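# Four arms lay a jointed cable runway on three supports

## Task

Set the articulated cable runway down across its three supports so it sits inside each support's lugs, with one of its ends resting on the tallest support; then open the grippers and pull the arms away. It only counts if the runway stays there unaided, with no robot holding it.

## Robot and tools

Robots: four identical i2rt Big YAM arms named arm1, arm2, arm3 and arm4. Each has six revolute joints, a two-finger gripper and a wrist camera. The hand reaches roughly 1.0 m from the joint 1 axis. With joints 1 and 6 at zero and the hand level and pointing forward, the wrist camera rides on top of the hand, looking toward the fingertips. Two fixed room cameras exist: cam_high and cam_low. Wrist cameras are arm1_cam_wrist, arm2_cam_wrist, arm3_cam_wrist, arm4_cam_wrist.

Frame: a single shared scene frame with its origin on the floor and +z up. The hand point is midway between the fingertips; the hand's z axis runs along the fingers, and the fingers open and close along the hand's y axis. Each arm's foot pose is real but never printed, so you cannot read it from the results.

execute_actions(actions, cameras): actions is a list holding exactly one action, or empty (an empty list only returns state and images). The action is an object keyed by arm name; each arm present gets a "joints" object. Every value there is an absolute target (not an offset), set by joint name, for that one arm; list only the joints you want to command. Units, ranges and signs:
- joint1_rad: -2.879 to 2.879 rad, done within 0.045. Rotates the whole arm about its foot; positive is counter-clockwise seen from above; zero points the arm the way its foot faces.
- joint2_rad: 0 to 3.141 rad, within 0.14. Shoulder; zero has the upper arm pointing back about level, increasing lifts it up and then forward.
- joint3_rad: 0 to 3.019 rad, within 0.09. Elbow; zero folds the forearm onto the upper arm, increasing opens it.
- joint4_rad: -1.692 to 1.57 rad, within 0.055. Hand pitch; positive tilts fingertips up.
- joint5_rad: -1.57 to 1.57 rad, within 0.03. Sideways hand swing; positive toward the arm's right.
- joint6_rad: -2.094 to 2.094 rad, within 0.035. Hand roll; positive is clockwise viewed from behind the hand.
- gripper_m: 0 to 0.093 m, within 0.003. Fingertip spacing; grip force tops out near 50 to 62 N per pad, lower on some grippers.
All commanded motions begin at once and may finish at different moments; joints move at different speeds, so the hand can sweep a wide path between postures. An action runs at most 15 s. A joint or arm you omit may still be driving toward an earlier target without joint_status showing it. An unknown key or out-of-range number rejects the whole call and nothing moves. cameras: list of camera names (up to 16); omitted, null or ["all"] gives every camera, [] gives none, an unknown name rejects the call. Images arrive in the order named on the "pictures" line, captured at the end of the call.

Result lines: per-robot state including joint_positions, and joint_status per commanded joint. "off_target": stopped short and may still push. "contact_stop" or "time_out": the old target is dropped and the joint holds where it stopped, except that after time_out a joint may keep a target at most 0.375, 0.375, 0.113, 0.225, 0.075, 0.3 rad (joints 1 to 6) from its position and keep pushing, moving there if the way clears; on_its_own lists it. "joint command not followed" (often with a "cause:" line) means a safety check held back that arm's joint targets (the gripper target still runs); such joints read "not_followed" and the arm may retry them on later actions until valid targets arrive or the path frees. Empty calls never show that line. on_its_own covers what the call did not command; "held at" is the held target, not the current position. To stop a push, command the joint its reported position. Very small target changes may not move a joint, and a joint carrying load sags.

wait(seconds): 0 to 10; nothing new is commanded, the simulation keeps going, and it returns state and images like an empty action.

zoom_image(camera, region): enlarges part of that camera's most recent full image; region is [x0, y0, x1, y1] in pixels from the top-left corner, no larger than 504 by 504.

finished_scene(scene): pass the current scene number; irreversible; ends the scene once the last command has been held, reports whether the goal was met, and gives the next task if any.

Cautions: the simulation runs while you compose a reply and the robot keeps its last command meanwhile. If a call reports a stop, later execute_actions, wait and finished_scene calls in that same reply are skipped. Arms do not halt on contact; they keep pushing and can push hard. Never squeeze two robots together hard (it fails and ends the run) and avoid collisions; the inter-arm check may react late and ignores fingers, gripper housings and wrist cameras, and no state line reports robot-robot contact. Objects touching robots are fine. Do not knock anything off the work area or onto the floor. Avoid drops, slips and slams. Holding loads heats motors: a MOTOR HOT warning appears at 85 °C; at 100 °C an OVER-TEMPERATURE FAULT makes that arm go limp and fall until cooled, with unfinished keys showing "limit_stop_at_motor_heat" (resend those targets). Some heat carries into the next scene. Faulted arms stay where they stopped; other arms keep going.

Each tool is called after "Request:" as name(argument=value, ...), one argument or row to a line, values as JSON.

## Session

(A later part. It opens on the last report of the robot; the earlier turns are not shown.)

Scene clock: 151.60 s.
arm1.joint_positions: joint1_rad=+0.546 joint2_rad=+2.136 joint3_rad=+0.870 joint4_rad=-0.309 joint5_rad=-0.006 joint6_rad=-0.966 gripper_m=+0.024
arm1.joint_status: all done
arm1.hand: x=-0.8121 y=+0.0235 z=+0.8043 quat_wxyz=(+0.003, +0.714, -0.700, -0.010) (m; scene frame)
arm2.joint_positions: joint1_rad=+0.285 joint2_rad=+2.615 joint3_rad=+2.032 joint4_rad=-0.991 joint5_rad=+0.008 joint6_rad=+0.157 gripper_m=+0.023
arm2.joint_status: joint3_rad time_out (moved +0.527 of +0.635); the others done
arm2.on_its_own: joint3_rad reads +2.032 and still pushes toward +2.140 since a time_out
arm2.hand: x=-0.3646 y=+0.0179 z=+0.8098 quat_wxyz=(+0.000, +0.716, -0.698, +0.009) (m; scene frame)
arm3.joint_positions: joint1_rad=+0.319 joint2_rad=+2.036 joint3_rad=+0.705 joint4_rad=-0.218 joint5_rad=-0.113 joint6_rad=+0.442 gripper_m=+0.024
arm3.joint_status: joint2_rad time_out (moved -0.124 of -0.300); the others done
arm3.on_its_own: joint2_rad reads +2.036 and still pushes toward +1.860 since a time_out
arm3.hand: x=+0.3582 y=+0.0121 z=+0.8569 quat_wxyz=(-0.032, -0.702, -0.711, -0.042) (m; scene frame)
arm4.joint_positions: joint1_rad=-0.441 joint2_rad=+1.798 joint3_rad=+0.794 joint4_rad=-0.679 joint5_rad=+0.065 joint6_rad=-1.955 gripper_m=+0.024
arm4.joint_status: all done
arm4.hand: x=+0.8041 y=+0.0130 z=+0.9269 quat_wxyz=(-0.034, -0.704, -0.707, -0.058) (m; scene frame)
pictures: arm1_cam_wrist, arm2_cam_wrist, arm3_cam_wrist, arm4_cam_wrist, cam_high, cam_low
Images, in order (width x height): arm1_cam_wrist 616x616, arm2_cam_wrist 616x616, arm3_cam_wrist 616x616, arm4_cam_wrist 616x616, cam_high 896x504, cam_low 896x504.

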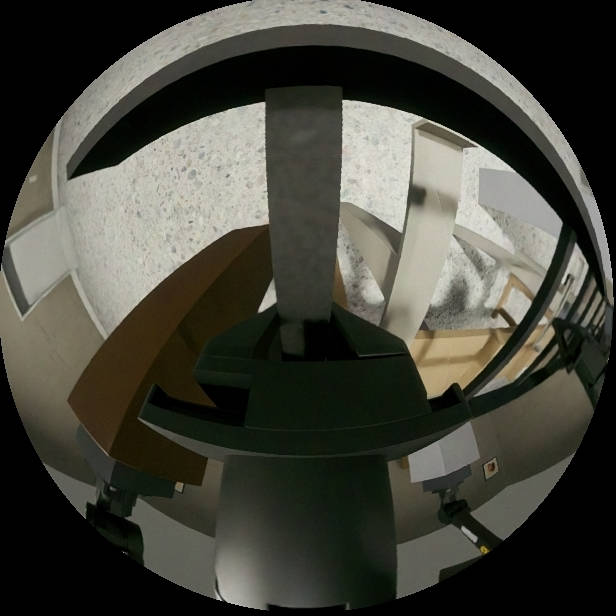

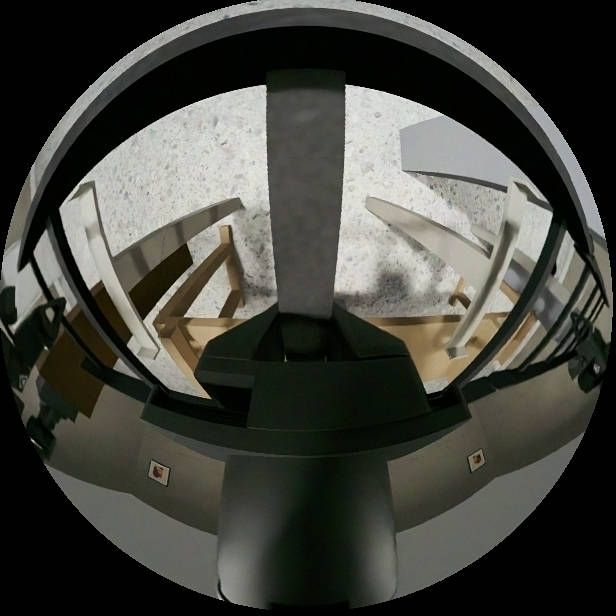

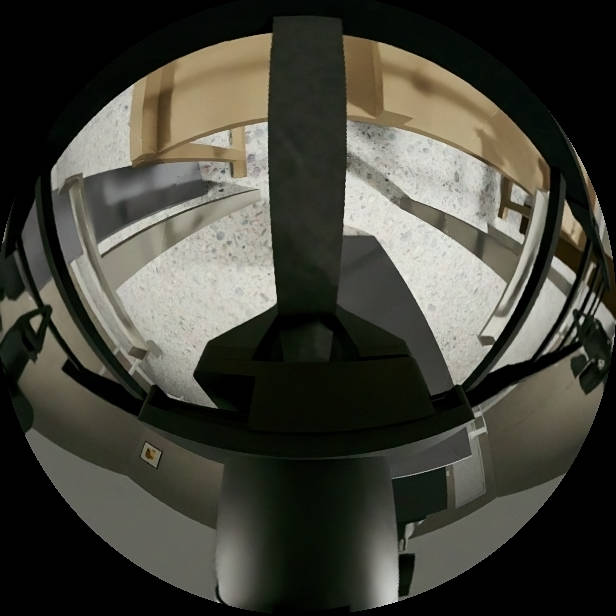

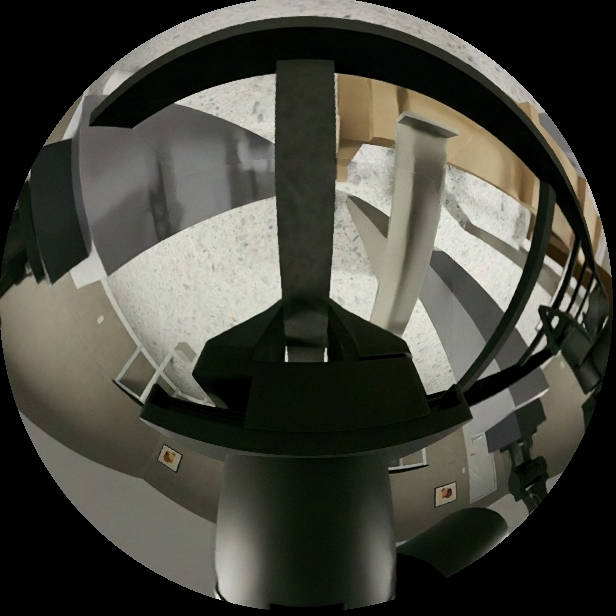

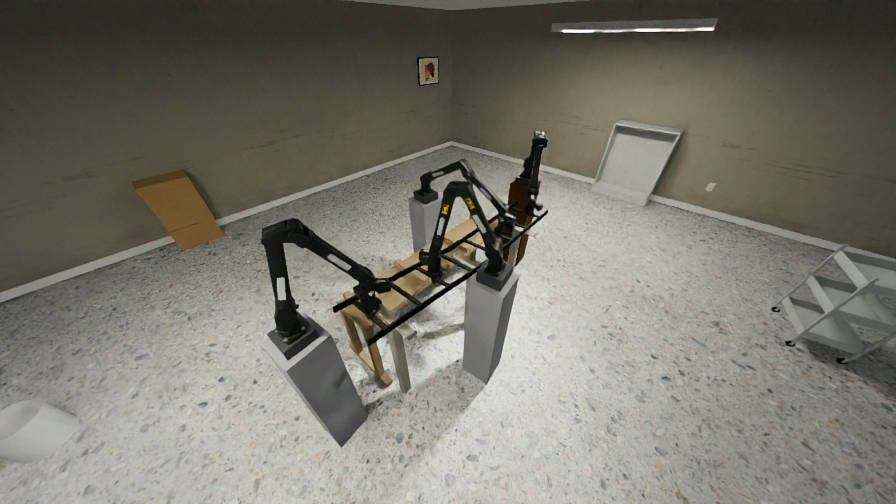

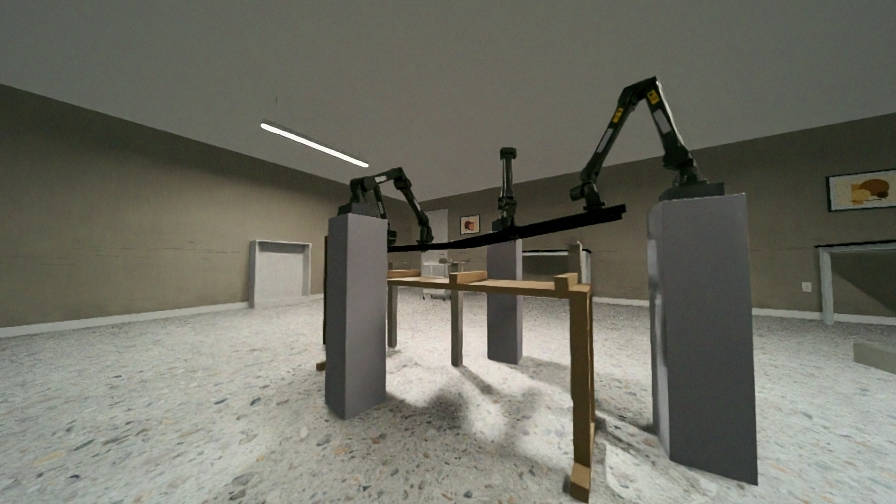

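Request:
execute_actions(
  actions=[
    {"arm1":{"joints":{"joint1_rad":0.505,"joint2_rad":2.19,"joint3_rad":0.925,"joint4_rad":-0.245,"joint6_rad":-0.99}},"arm2":{"joints":{"joint2_rad":2.62,"joint3_rad":2.17,"joint4_rad":-0.985}},"arm3":{"joints":{"joint2_rad":2.0,"joint3_rad":0.76,"joint4_rad":-0.105}},"arm4":{"joints":{"joint2_rad":1.90,"joint3_rad":0.855,"joint4_rad":-0.58}}},
  ],
)

Scene clock: 160.17 s.
arm1.joint_positions: joint1_rad=+0.528 joint2_rad=+2.238 joint3_rad=+0.894 joint4_rad=-0.242 joint5_rad=-0.008 joint6_rad=-0.987 gripper_m=+0.024
arm1.joint_status: all done
arm1.hand: x=-0.8116 y=+0.0161 z=+0.7683 quat_wxyz=(+0.008, +0.715, -0.699, -0.012) (m; scene frame)
arm2.joint_positions: joint1_rad=+0.285 joint2_rad=+2.695 joint3_rad=+2.075 joint4_rad=-0.977 joint5_rad=+0.001 joint6_rad=+0.153 gripper_m=+0.023
arm2.joint_status: joint3_rad time_out (moved +0.043 of +0.138); the others done
arm2.on_its_own: joint3_rad reads +2.075 and still pushes toward +2.170 since a time_out
arm2.hand: x=-0.3646 y=+0.0127 z=+0.7685 quat_wxyz=(+0.009, +0.717, -0.696, +0.017) (m; scene frame)
arm3.joint_positions: joint1_rad=+0.319 joint2_rad=+2.160 joint3_rad=+0.728 joint4_rad=-0.104 joint5_rad=-0.112 joint6_rad=+0.438 gripper_m=+0.024
arm3.joint_status: joint2_rad time_out (moved +0.123 of -0.036); the others done
arm3.on_its_own: joint2_rad reads +2.160 and still pushes toward +2.000 since a time_out
arm3.hand: x=+0.3583 y=+0.0106 z=+0.8189 quat_wxyz=(-0.037, -0.700, -0.712, -0.040) (m; scene frame)
arm4.joint_positions: joint1_rad=-0.441 joint2_rad=+1.896 joint3_rad=+0.806 joint4_rad=-0.615 joint5_rad=+0.066 joint6_rad=-1.958 gripper_m=+0.024
arm4.joint_status: all done
arm4.hand: x=+0.8037 y=+0.0139 z=+0.8949 quat_wxyz=(-0.044, -0.702, -0.708, -0.062) (m; scene frame)
pictures: arm1_cam_wrist, arm2_cam_wrist, arm3_cam_wrist, arm4_cam_wrist, cam_high, cam_low
Images, in order (width x height): arm1_cam_wrist 616x616, arm2_cam_wrist 616x616, arm3_cam_wrist 616x616, arm4_cam_wrist 616x616, cam_high 896x504, cam_low 896x504.

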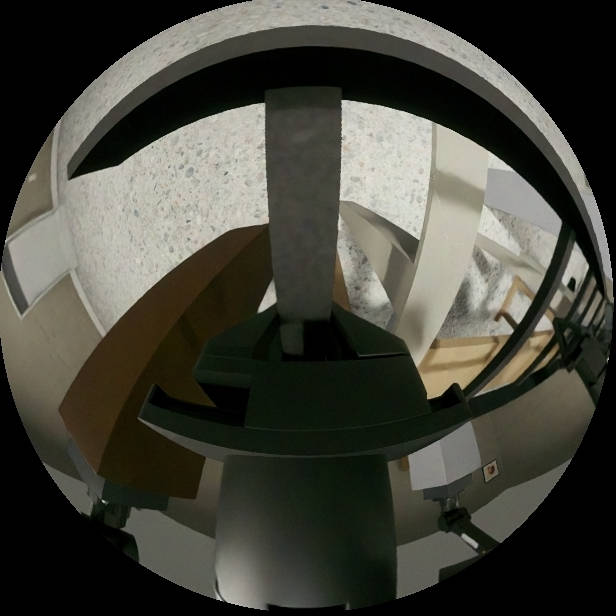

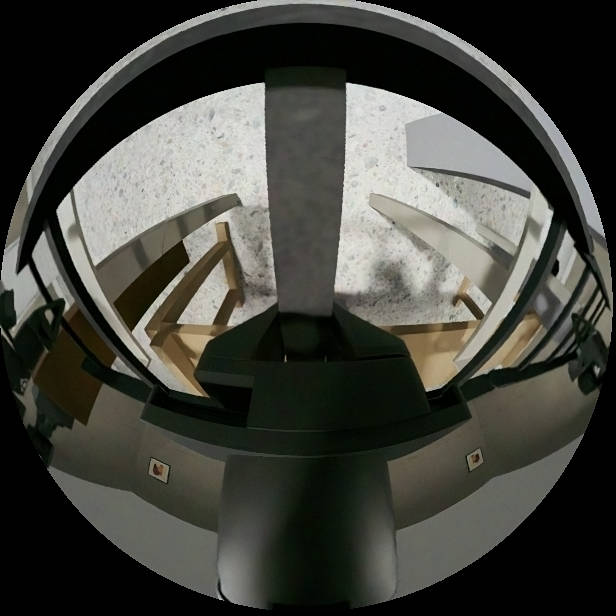

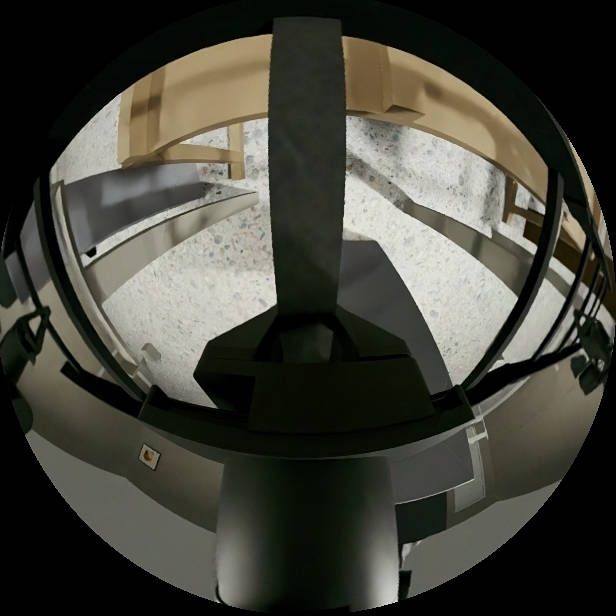

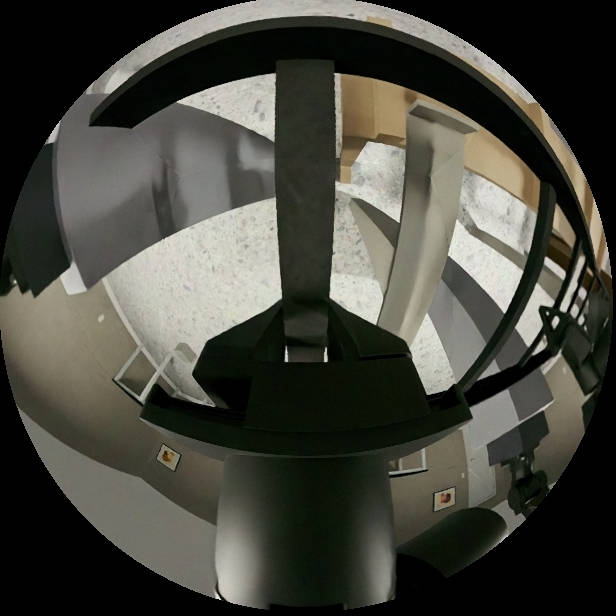

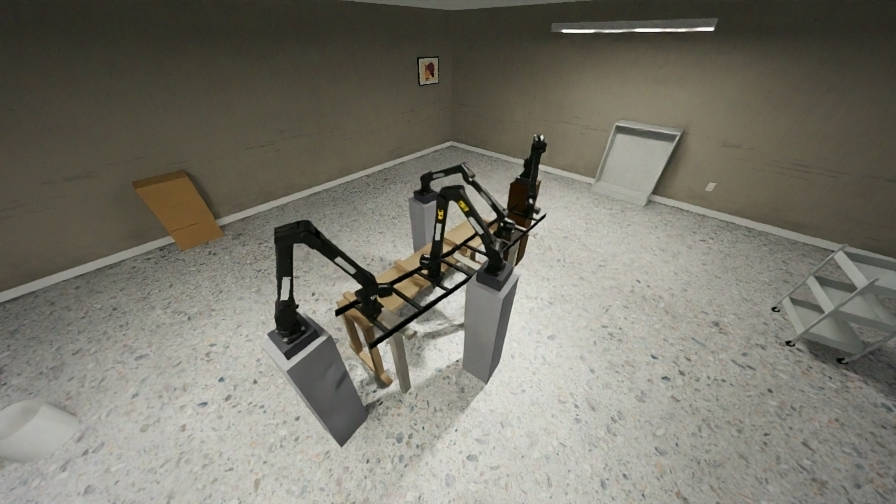

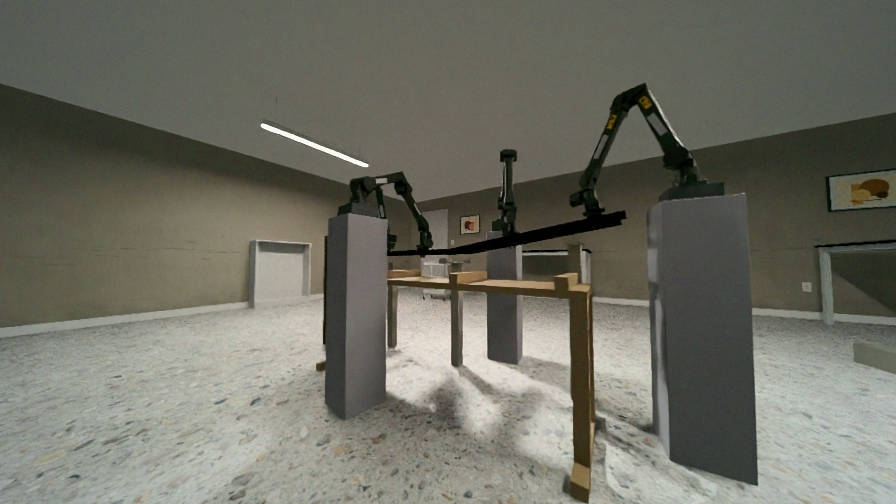

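Request:
execute_actions(
  actions=[
    {"arm1":{"joints":{"joint2_rad":2.243,"joint3_rad":0.935,"joint4_rad":-0.205}},"arm2":{"joints":{"joint2_rad":2.662,"joint3_rad":2.20,"joint4_rad":-0.965}},"arm3":{"joints":{"joint2_rad":2.065,"joint3_rad":0.773,"joint4_rad":-0.048}},"arm4":{"joints":{"joint2_rad":1.965,"joint3_rad":0.861,"joint4_rad":-0.53}}},
  ],
)

Request:
zoom_image(
  camera="cam_high",
  region=[330, 200, 560, 370],
)

Request:
zoom_image(
  camera="cam_low",
  region=[370, 200, 640, 300],
)

Scene clock: 166.87 s.
arm1.joint_positions: joint1_rad=+0.528 joint2_rad=+2.287 joint3_rad=+0.909 joint4_rad=-0.205 joint5_rad=-0.007 joint6_rad=-0.987 gripper_m=+0.024
arm1.joint_status: all done
arm1.hand: x=-0.8117 y=+0.0162 z=+0.7513 quat_wxyz=(+0.007, +0.715, -0.699, -0.011) (m; scene frame)
arm2.joint_positions: joint1_rad=+0.285 joint2_rad=+2.731 joint3_rad=+2.098 joint4_rad=-0.966 joint5_rad=-0.002 joint6_rad=+0.153 gripper_m=+0.023
arm2.joint_status: joint3_rad time_out (moved +0.023 of +0.125); the others done
arm2.on_its_own: joint3_rad reads +2.098 and still pushes toward +2.200 since a time_out
arm2.hand: x=-0.3650 y=+0.0126 z=+0.7514 quat_wxyz=(+0.011, +0.717, -0.696, +0.017) (m; scene frame)
arm3.joint_positions: joint1_rad=+0.319 joint2_rad=+2.219 joint3_rad=+0.744 joint4_rad=-0.059 joint5_rad=-0.112 joint6_rad=+0.438 gripper_m=+0.024
arm3.joint_status: joint2_rad off_target (ended at +2.219, target +2.065); the others done
arm3.on_its_own: joint2_rad reads +2.219 and still pushes toward +2.065 since a time_out
arm3.hand: x=+0.3582 y=+0.0102 z=+0.8005 quat_wxyz=(-0.038, -0.700, -0.712, -0.039) (m; scene frame)
arm4.joint_positions: joint1_rad=-0.441 joint2_rad=+1.956 joint3_rad=+0.811 joint4_rad=-0.564 joint5_rad=+0.065 joint6_rad=-1.958 gripper_m=+0.024
arm4.joint_status: all done
arm4.hand: x=+0.8040 y=+0.0140 z=+0.8739 quat_wxyz=(-0.046, -0.702, -0.708, -0.063) (m; scene frame)
pictures: arm1_cam_wrist, arm2_cam_wrist, arm3_cam_wrist, arm4_cam_wrist, cam_high, cam_low
Images, in order (width x height): arm1_cam_wrist 616x616, arm2_cam_wrist 616x616, arm3_cam_wrist 616x616, arm4_cam_wrist 616x616, cam_high 896x504, cam_low 896x504.

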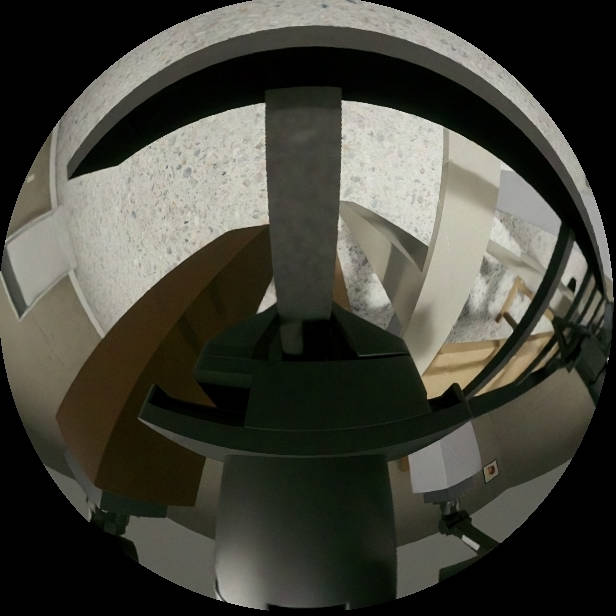

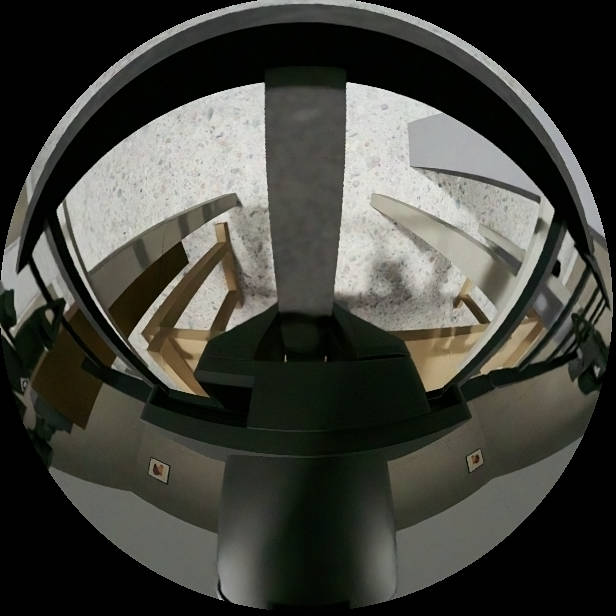

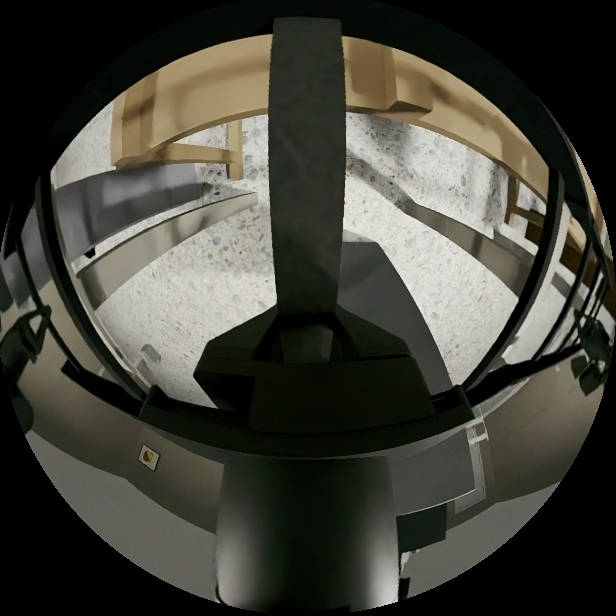

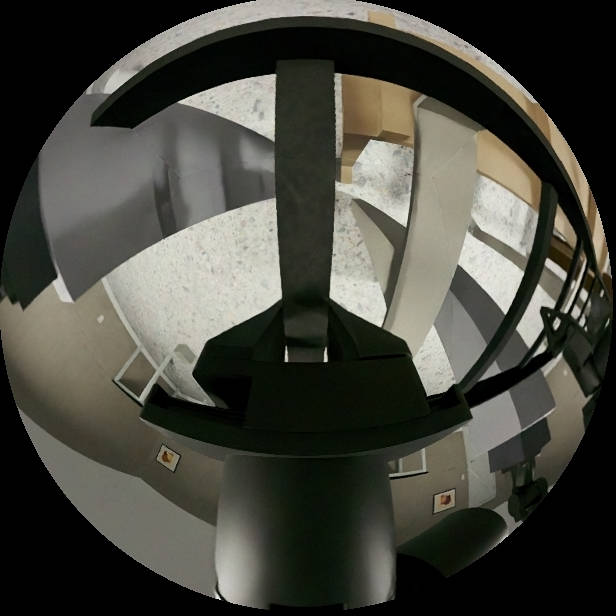

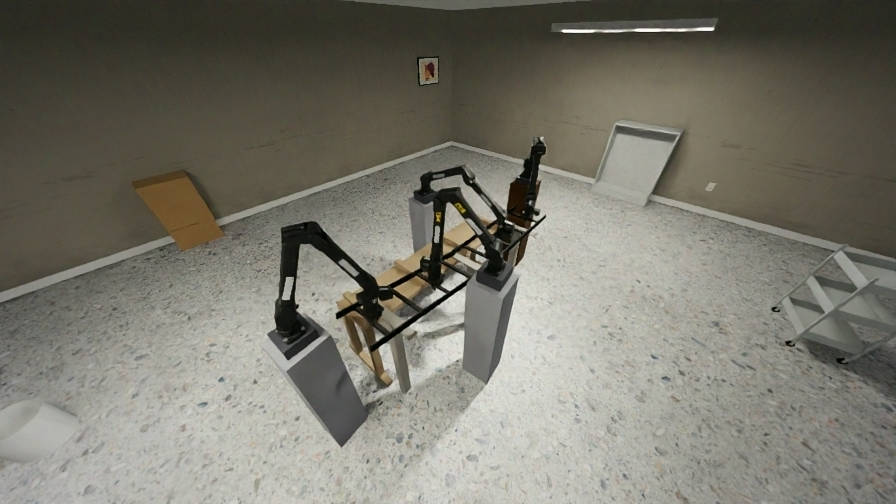

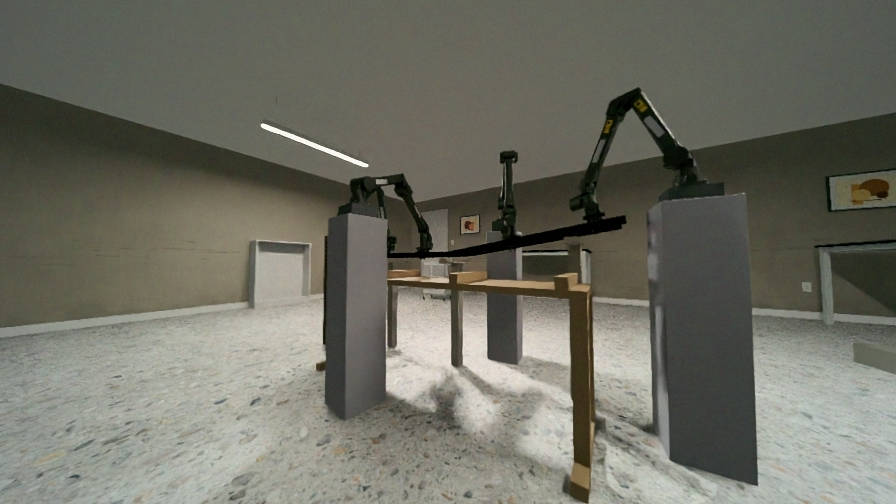

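Region (330, 200, 560, 370) of cam_high's 896x504 image, scaled by 2.191, with more detail than that image has; it fills the top 373 rows of this view, and the rest is white.

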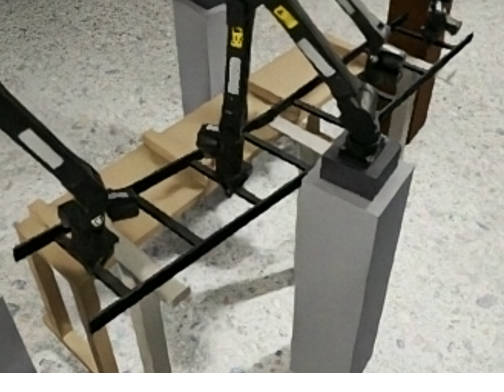

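Region (370, 200, 640, 300) of cam_low's 896x504 image, scaled by 1.867, with more detail than that image has; it fills the top 187 rows of this view, and the rest is white.

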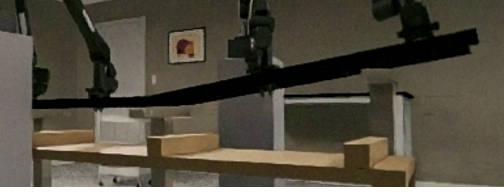

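Request:
zoom_image(
  camera="arm4_cam_wrist",
  region=[380, 50, 520, 190],
)

Request:
zoom_image(
  camera="arm1_cam_wrist",
  region=[400, 70, 540, 210],
)

Request:
zoom_image(
  camera="cam_high",
  region=[480, 195, 560, 255],
)

Request:
zoom_image(
  camera="cam_high",
  region=[360, 290, 440, 360],
)

Region (380, 50, 520, 190) of arm4_cam_wrist's 616x616 image, scaled by 3.600, with more detail than that image has.

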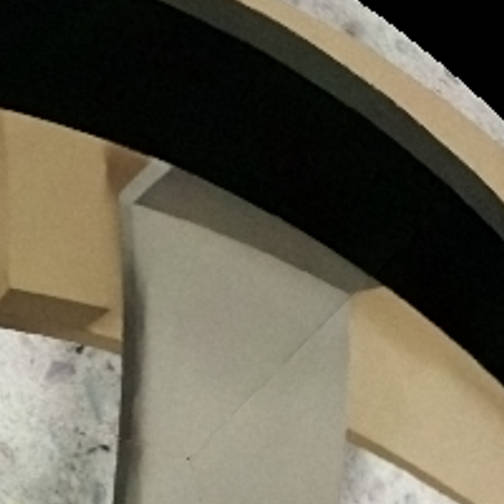

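Region (400, 70, 540, 210) of arm1_cam_wrist's 616x616 image, scaled by 3.600, with more detail than that image has.

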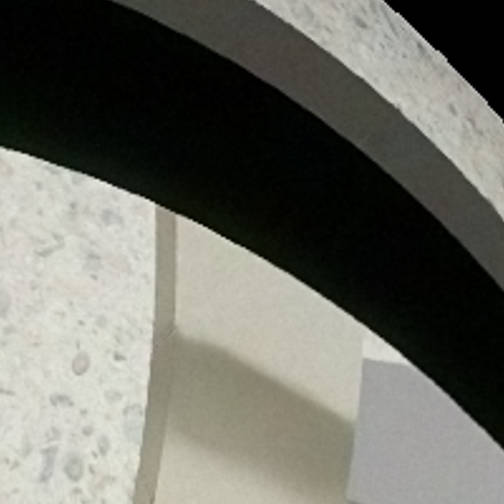

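Region (480, 195, 560, 255) of cam_high's 896x504 image, scaled by 6.300, with more detail than that image has; it fills the top 378 rows of this view, and the rest is white.

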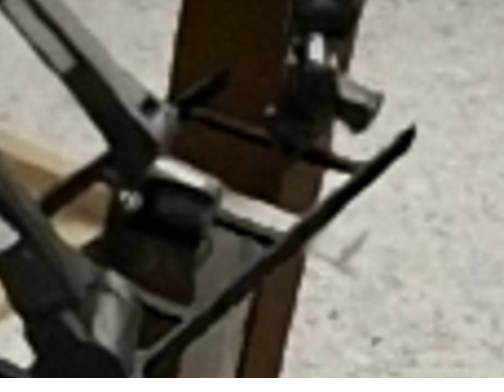

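Region (360, 290, 440, 360) of cam_high's 896x504 image, scaled by 6.300, with more detail than that image has; it fills the top 441 rows of this view, and the rest is white.

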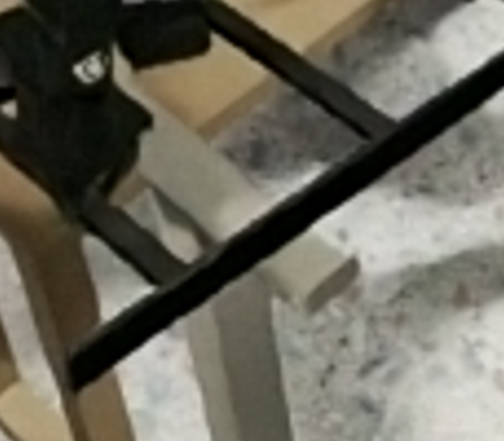

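Request:
execute_actions(
  actions=[
    {"arm1":{"joints":{"joint1_rad":0.555,"joint2_rad":2.275,"joint3_rad":0.95,"joint4_rad":-0.185,"joint6_rad":-0.97}},"arm2":{"joints":{"joint2_rad":2.695,"joint3_rad":2.235,"joint4_rad":-0.965}},"arm3":{"joints":{"joint1_rad":0.335,"joint2_rad":2.10,"joint3_rad":0.755,"joint4_rad":-0.015}},"arm4":{"joints":{"joint1_rad":-0.455,"joint2_rad":2.0,"joint3_rad":0.87,"joint4_rad":-0.50,"joint6_rad":-1.975}}},
  ],
  cameras=["arm1_cam_wrist","arm4_cam_wrist","cam_high","cam_low"],
)

Request:
zoom_image(
  camera="arm4_cam_wrist",
  region=[380, 50, 520, 190],
)

Request:
zoom_image(
  camera="cam_high",
  region=[360, 290, 440, 360],
)

Request:
zoom_image(
  camera="cam_low",
  region=[520, 210, 640, 270],
)

Scene clock: 185.63 s.
arm1.joint_positions: joint1_rad=+0.551 joint2_rad=+2.314 joint3_rad=+0.925 joint4_rad=-0.188 joint5_rad=-0.006 joint6_rad=-0.963 gripper_m=+0.024
arm1.joint_status: all done
arm1.hand: x=-0.8141 y=+0.0256 z=+0.7423 quat_wxyz=(+0.004, +0.715, -0.699, -0.010) (m; scene frame)
arm2.joint_positions: joint1_rad=+0.285 joint2_rad=+2.763 joint3_rad=+2.140 joint4_rad=-0.962 joint5_rad=-0.004 joint6_rad=+0.153 gripper_m=+0.023
arm2.joint_status: joint3_rad time_out (moved +0.042 of +0.137); the others done
arm2.on_its_own: joint3_rad reads +2.140 and still pushes toward +2.235 since a time_out
arm2.hand: x=-0.3669 y=+0.0204 z=+0.7421 quat_wxyz=(+0.008, +0.717, -0.697, +0.011) (m; scene frame)
arm3.joint_positions: joint1_rad=+0.320 joint2_rad=+2.251 joint3_rad=+0.744 joint4_rad=-0.034 joint5_rad=-0.114 joint6_rad=+0.441 gripper_m=+0.024
arm3.joint_status: joint2_rad off_target (ended at +2.251, target +2.100); the others done
arm3.on_its_own: joint2_rad reads +2.251 and still pushes toward +2.100 since a time_out
arm3.hand: x=+0.3562 y=+0.0153 z=+0.7905 quat_wxyz=(-0.035, -0.701, -0.711, -0.041) (m; scene frame)
arm4.joint_positions: joint1_rad=-0.450 joint2_rad=+1.989 joint3_rad=+0.820 joint4_rad=-0.536 joint5_rad=+0.063 joint6_rad=-1.966 gripper_m=+0.024
arm4.joint_status: all done
arm4.hand: x=+0.8021 y=+0.0180 z=+0.8631 quat_wxyz=(-0.045, -0.703, -0.707, -0.061) (m; scene frame)
pictures: arm1_cam_wrist, arm4_cam_wrist, cam_high, cam_low
Images, in order (width x height): arm1_cam_wrist 616x616, arm4_cam_wrist 616x616, cam_high 896x504, cam_low 896x504.

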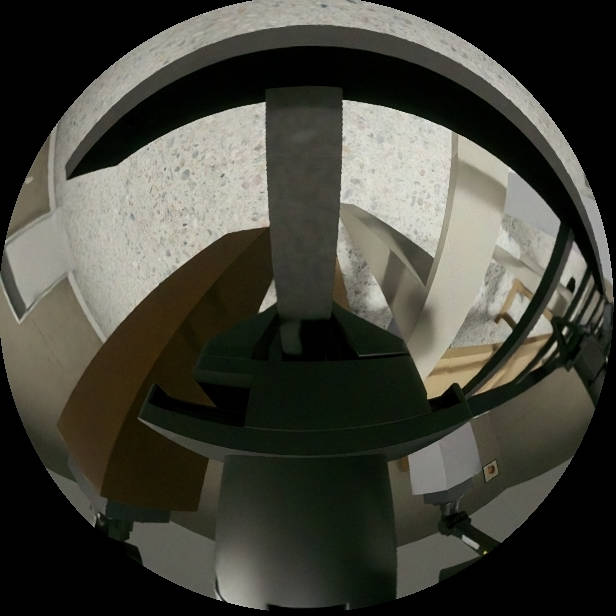

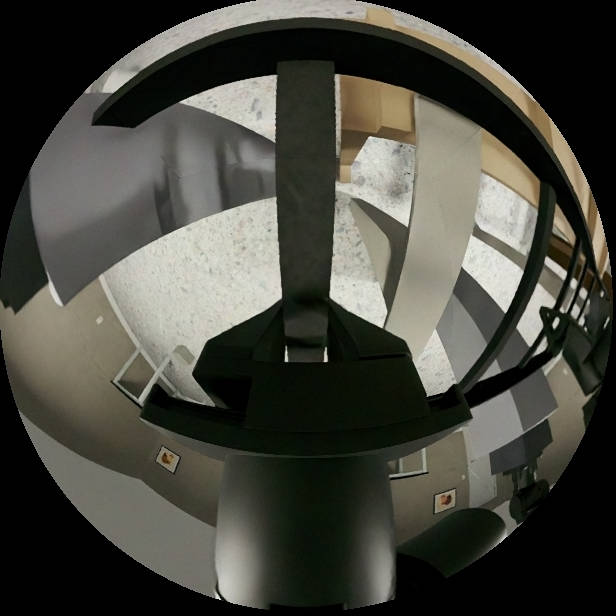

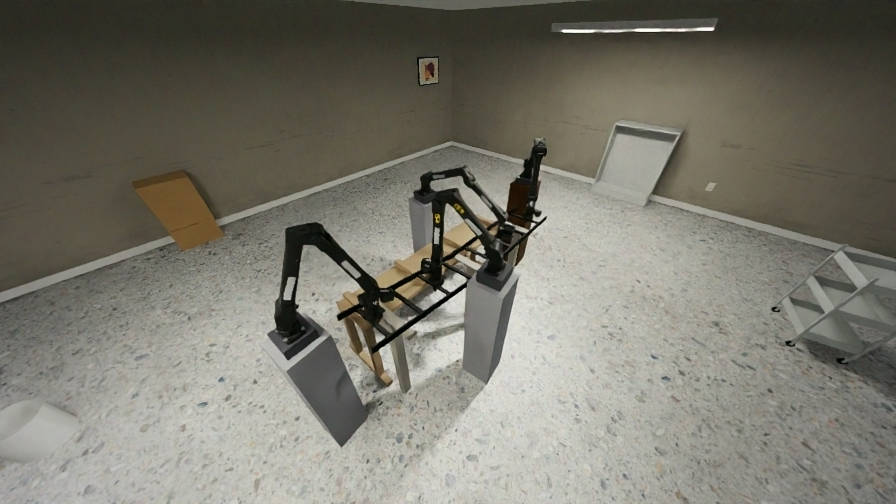

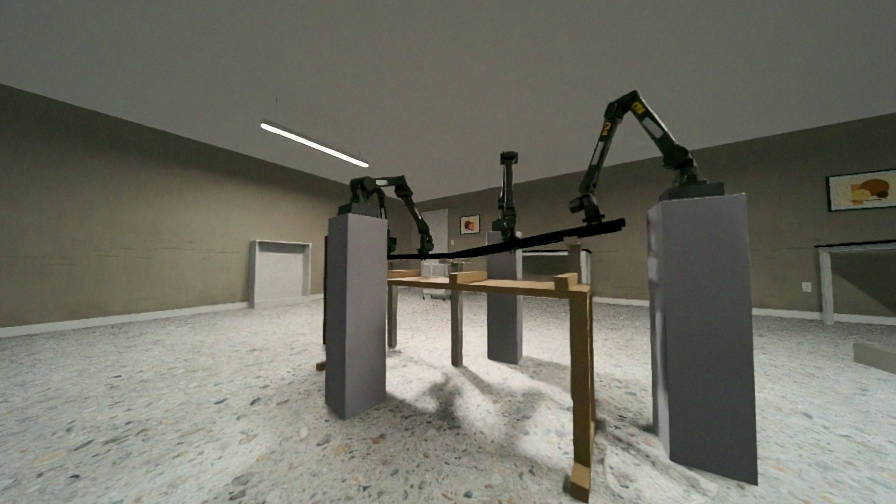

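Region (380, 50, 520, 190) of arm4_cam_wrist's 616x616 image, scaled by 3.600, with more detail than that image has.

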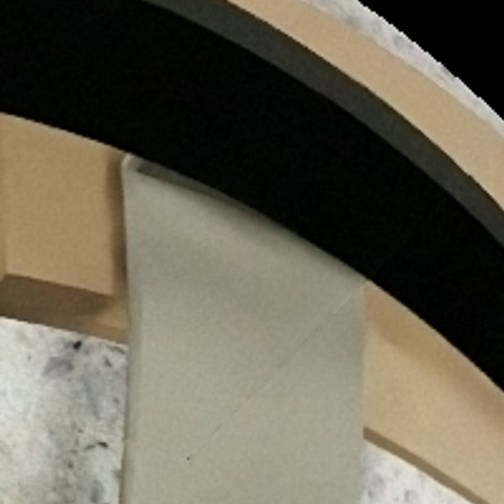

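Region (360, 290, 440, 360) of cam_high's 896x504 image, scaled by 6.300, with more detail than that image has; it fills the top 441 rows of this view, and the rest is white.

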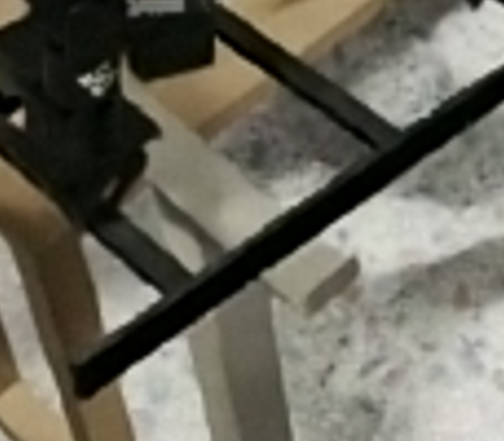

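Region (520, 210, 640, 270) of cam_low's 896x504 image, scaled by 4.200, with more detail than that image has.

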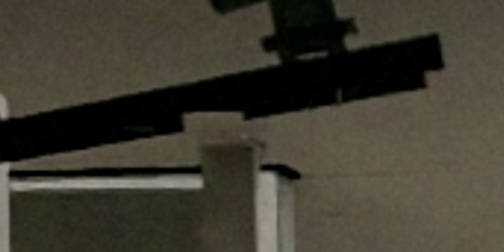

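Request:
execute_actions(
  actions=[
    {"arm1":{"joints":{"joint2_rad":2.315,"joint3_rad":0.955,"joint4_rad":-0.155}},"arm2":{"joints":{"joint2_rad":2.73,"joint3_rad":2.26,"joint4_rad":-0.95}},"arm3":{"joints":{"joint2_rad":2.15,"joint3_rad":0.765,"joint4_rad":0.025}},"arm4":{"joints":{"joint1_rad":-0.465,"joint2_rad":2.045,"joint3_rad":0.88,"joint4_rad":-0.465}}},
  ],
  cameras=["arm4_cam_wrist","arm2_cam_wrist","arm3_cam_wrist","cam_high","cam_low"],
)

Request:
zoom_image(
  camera="arm4_cam_wrist",
  region=[380, 50, 520, 190],
)

Request:
zoom_image(
  camera="cam_high",
  region=[360, 290, 440, 360],
)

Request:
zoom_image(
  camera="cam_low",
  region=[420, 220, 620, 280],
)

Scene clock: 194.13 s.
arm1.joint_positions: joint1_rad=+0.552 joint2_rad=+2.357 joint3_rad=+0.937 joint4_rad=-0.155 joint5_rad=-0.005 joint6_rad=-0.964 gripper_m=+0.024
arm1.joint_status: all done
arm1.hand: x=-0.8156 y=+0.0252 z=+0.7271 quat_wxyz=(+0.003, +0.716, -0.698, -0.010) (m; scene frame)
arm2.joint_positions: joint1_rad=+0.287 joint2_rad=+2.796 joint3_rad=+2.166 joint4_rad=-0.951 joint5_rad=-0.005 joint6_rad=+0.153 gripper_m=+0.023
arm2.joint_status: joint3_rad time_out (moved +0.026 of +0.120); the others done
arm2.on_its_own: joint3_rad reads +2.166 and still pushes toward +2.260 since a time_out
arm2.hand: x=-0.3682 y=+0.0217 z=+0.7275 quat_wxyz=(+0.007, +0.718, -0.696, +0.009) (m; scene frame)
arm3.joint_positions: joint1_rad=+0.322 joint2_rad=+2.298 joint3_rad=+0.750 joint4_rad=+0.008 joint5_rad=-0.115 joint6_rad=+0.440 gripper_m=+0.024
arm3.joint_status: joint2_rad off_target (ended at +2.298, target +2.150); the others done
arm3.hand: x=+0.3547 y=+0.0193 z=+0.7756 quat_wxyz=(-0.035, -0.700, -0.712, -0.042) (m; scene frame)
arm4.joint_positions: joint1_rad=-0.461 joint2_rad=+2.037 joint3_rad=+0.833 joint4_rad=-0.499 joint5_rad=+0.064 joint6_rad=-1.979 gripper_m=+0.024
arm4.joint_status: all done
arm4.hand: x=+0.8009 y=+0.0232 z=+0.8473 quat_wxyz=(-0.045, -0.702, -0.708, -0.060) (m; scene frame)
pictures: arm2_cam_wrist, arm3_cam_wrist, arm4_cam_wrist, cam_high, cam_low
Images, in order (width x height): arm2_cam_wrist 616x616, arm3_cam_wrist 616x616, arm4_cam_wrist 616x616, cam_high 896x504, cam_low 896x504.

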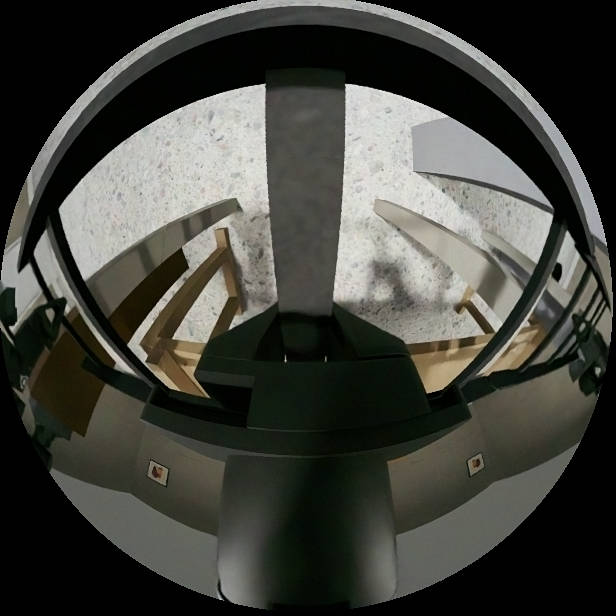

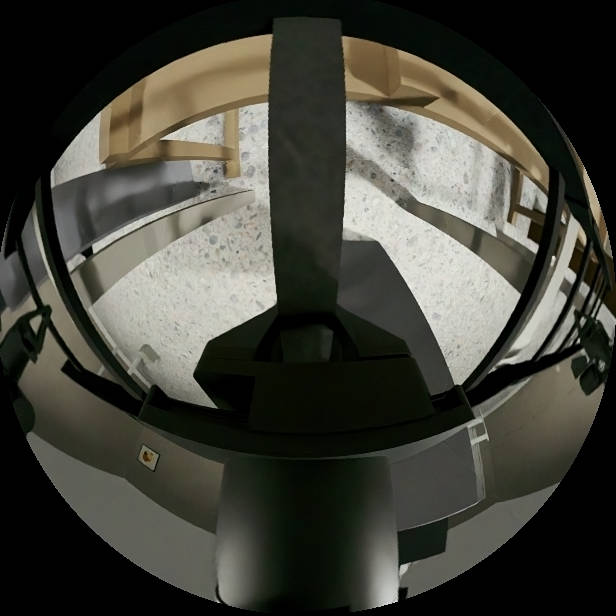

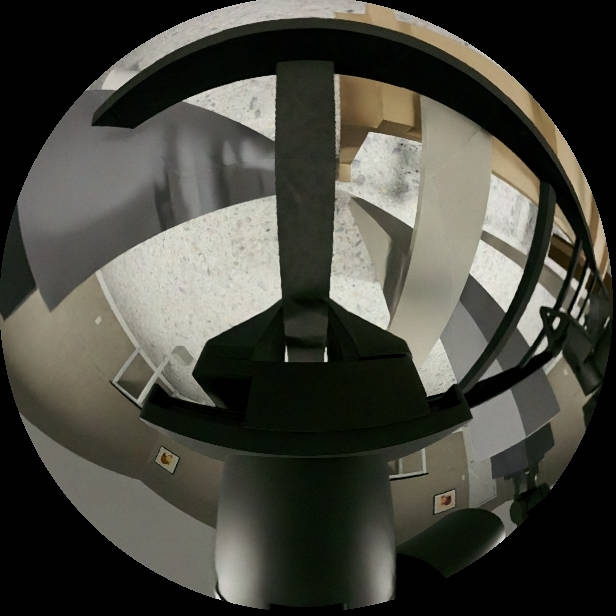

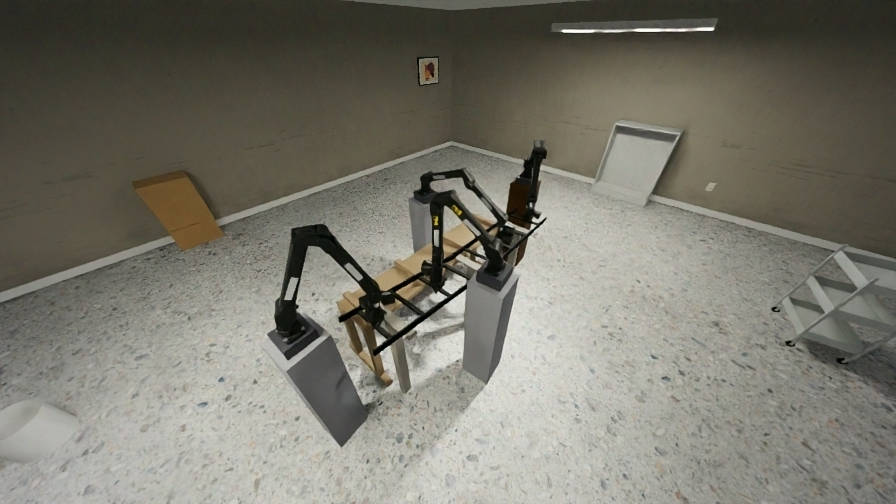

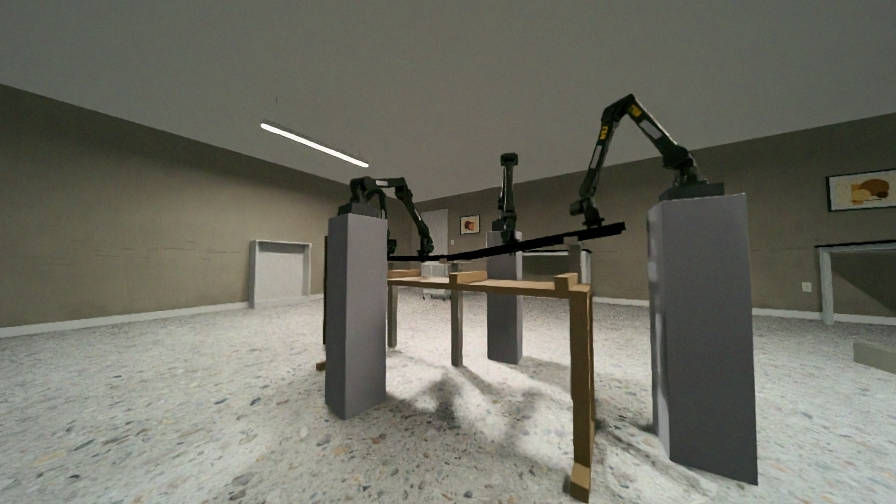

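Region (380, 50, 520, 190) of arm4_cam_wrist's 616x616 image, scaled by 3.600, with more detail than that image has.

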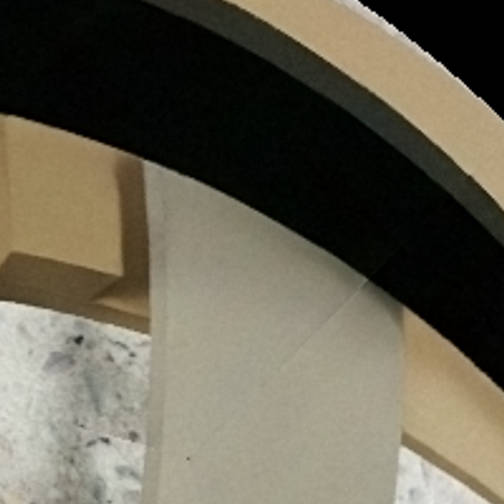

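Region (360, 290, 440, 360) of cam_high's 896x504 image, scaled by 6.300, with more detail than that image has; it fills the top 441 rows of this view, and the rest is white.

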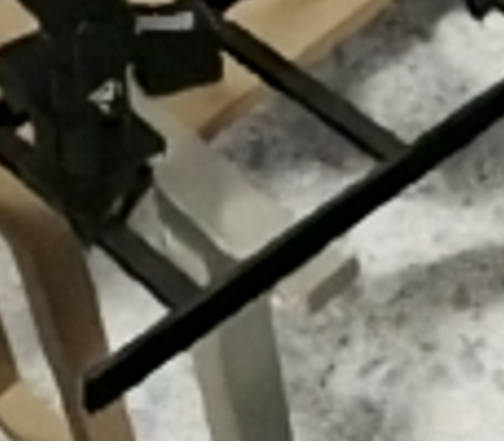

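Region (420, 220, 620, 280) of cam_low's 896x504 image, scaled by 2.520, with more detail than that image has; it fills the top 151 rows of this view, and the rest is white.

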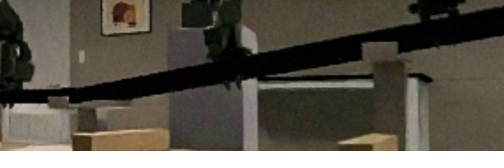

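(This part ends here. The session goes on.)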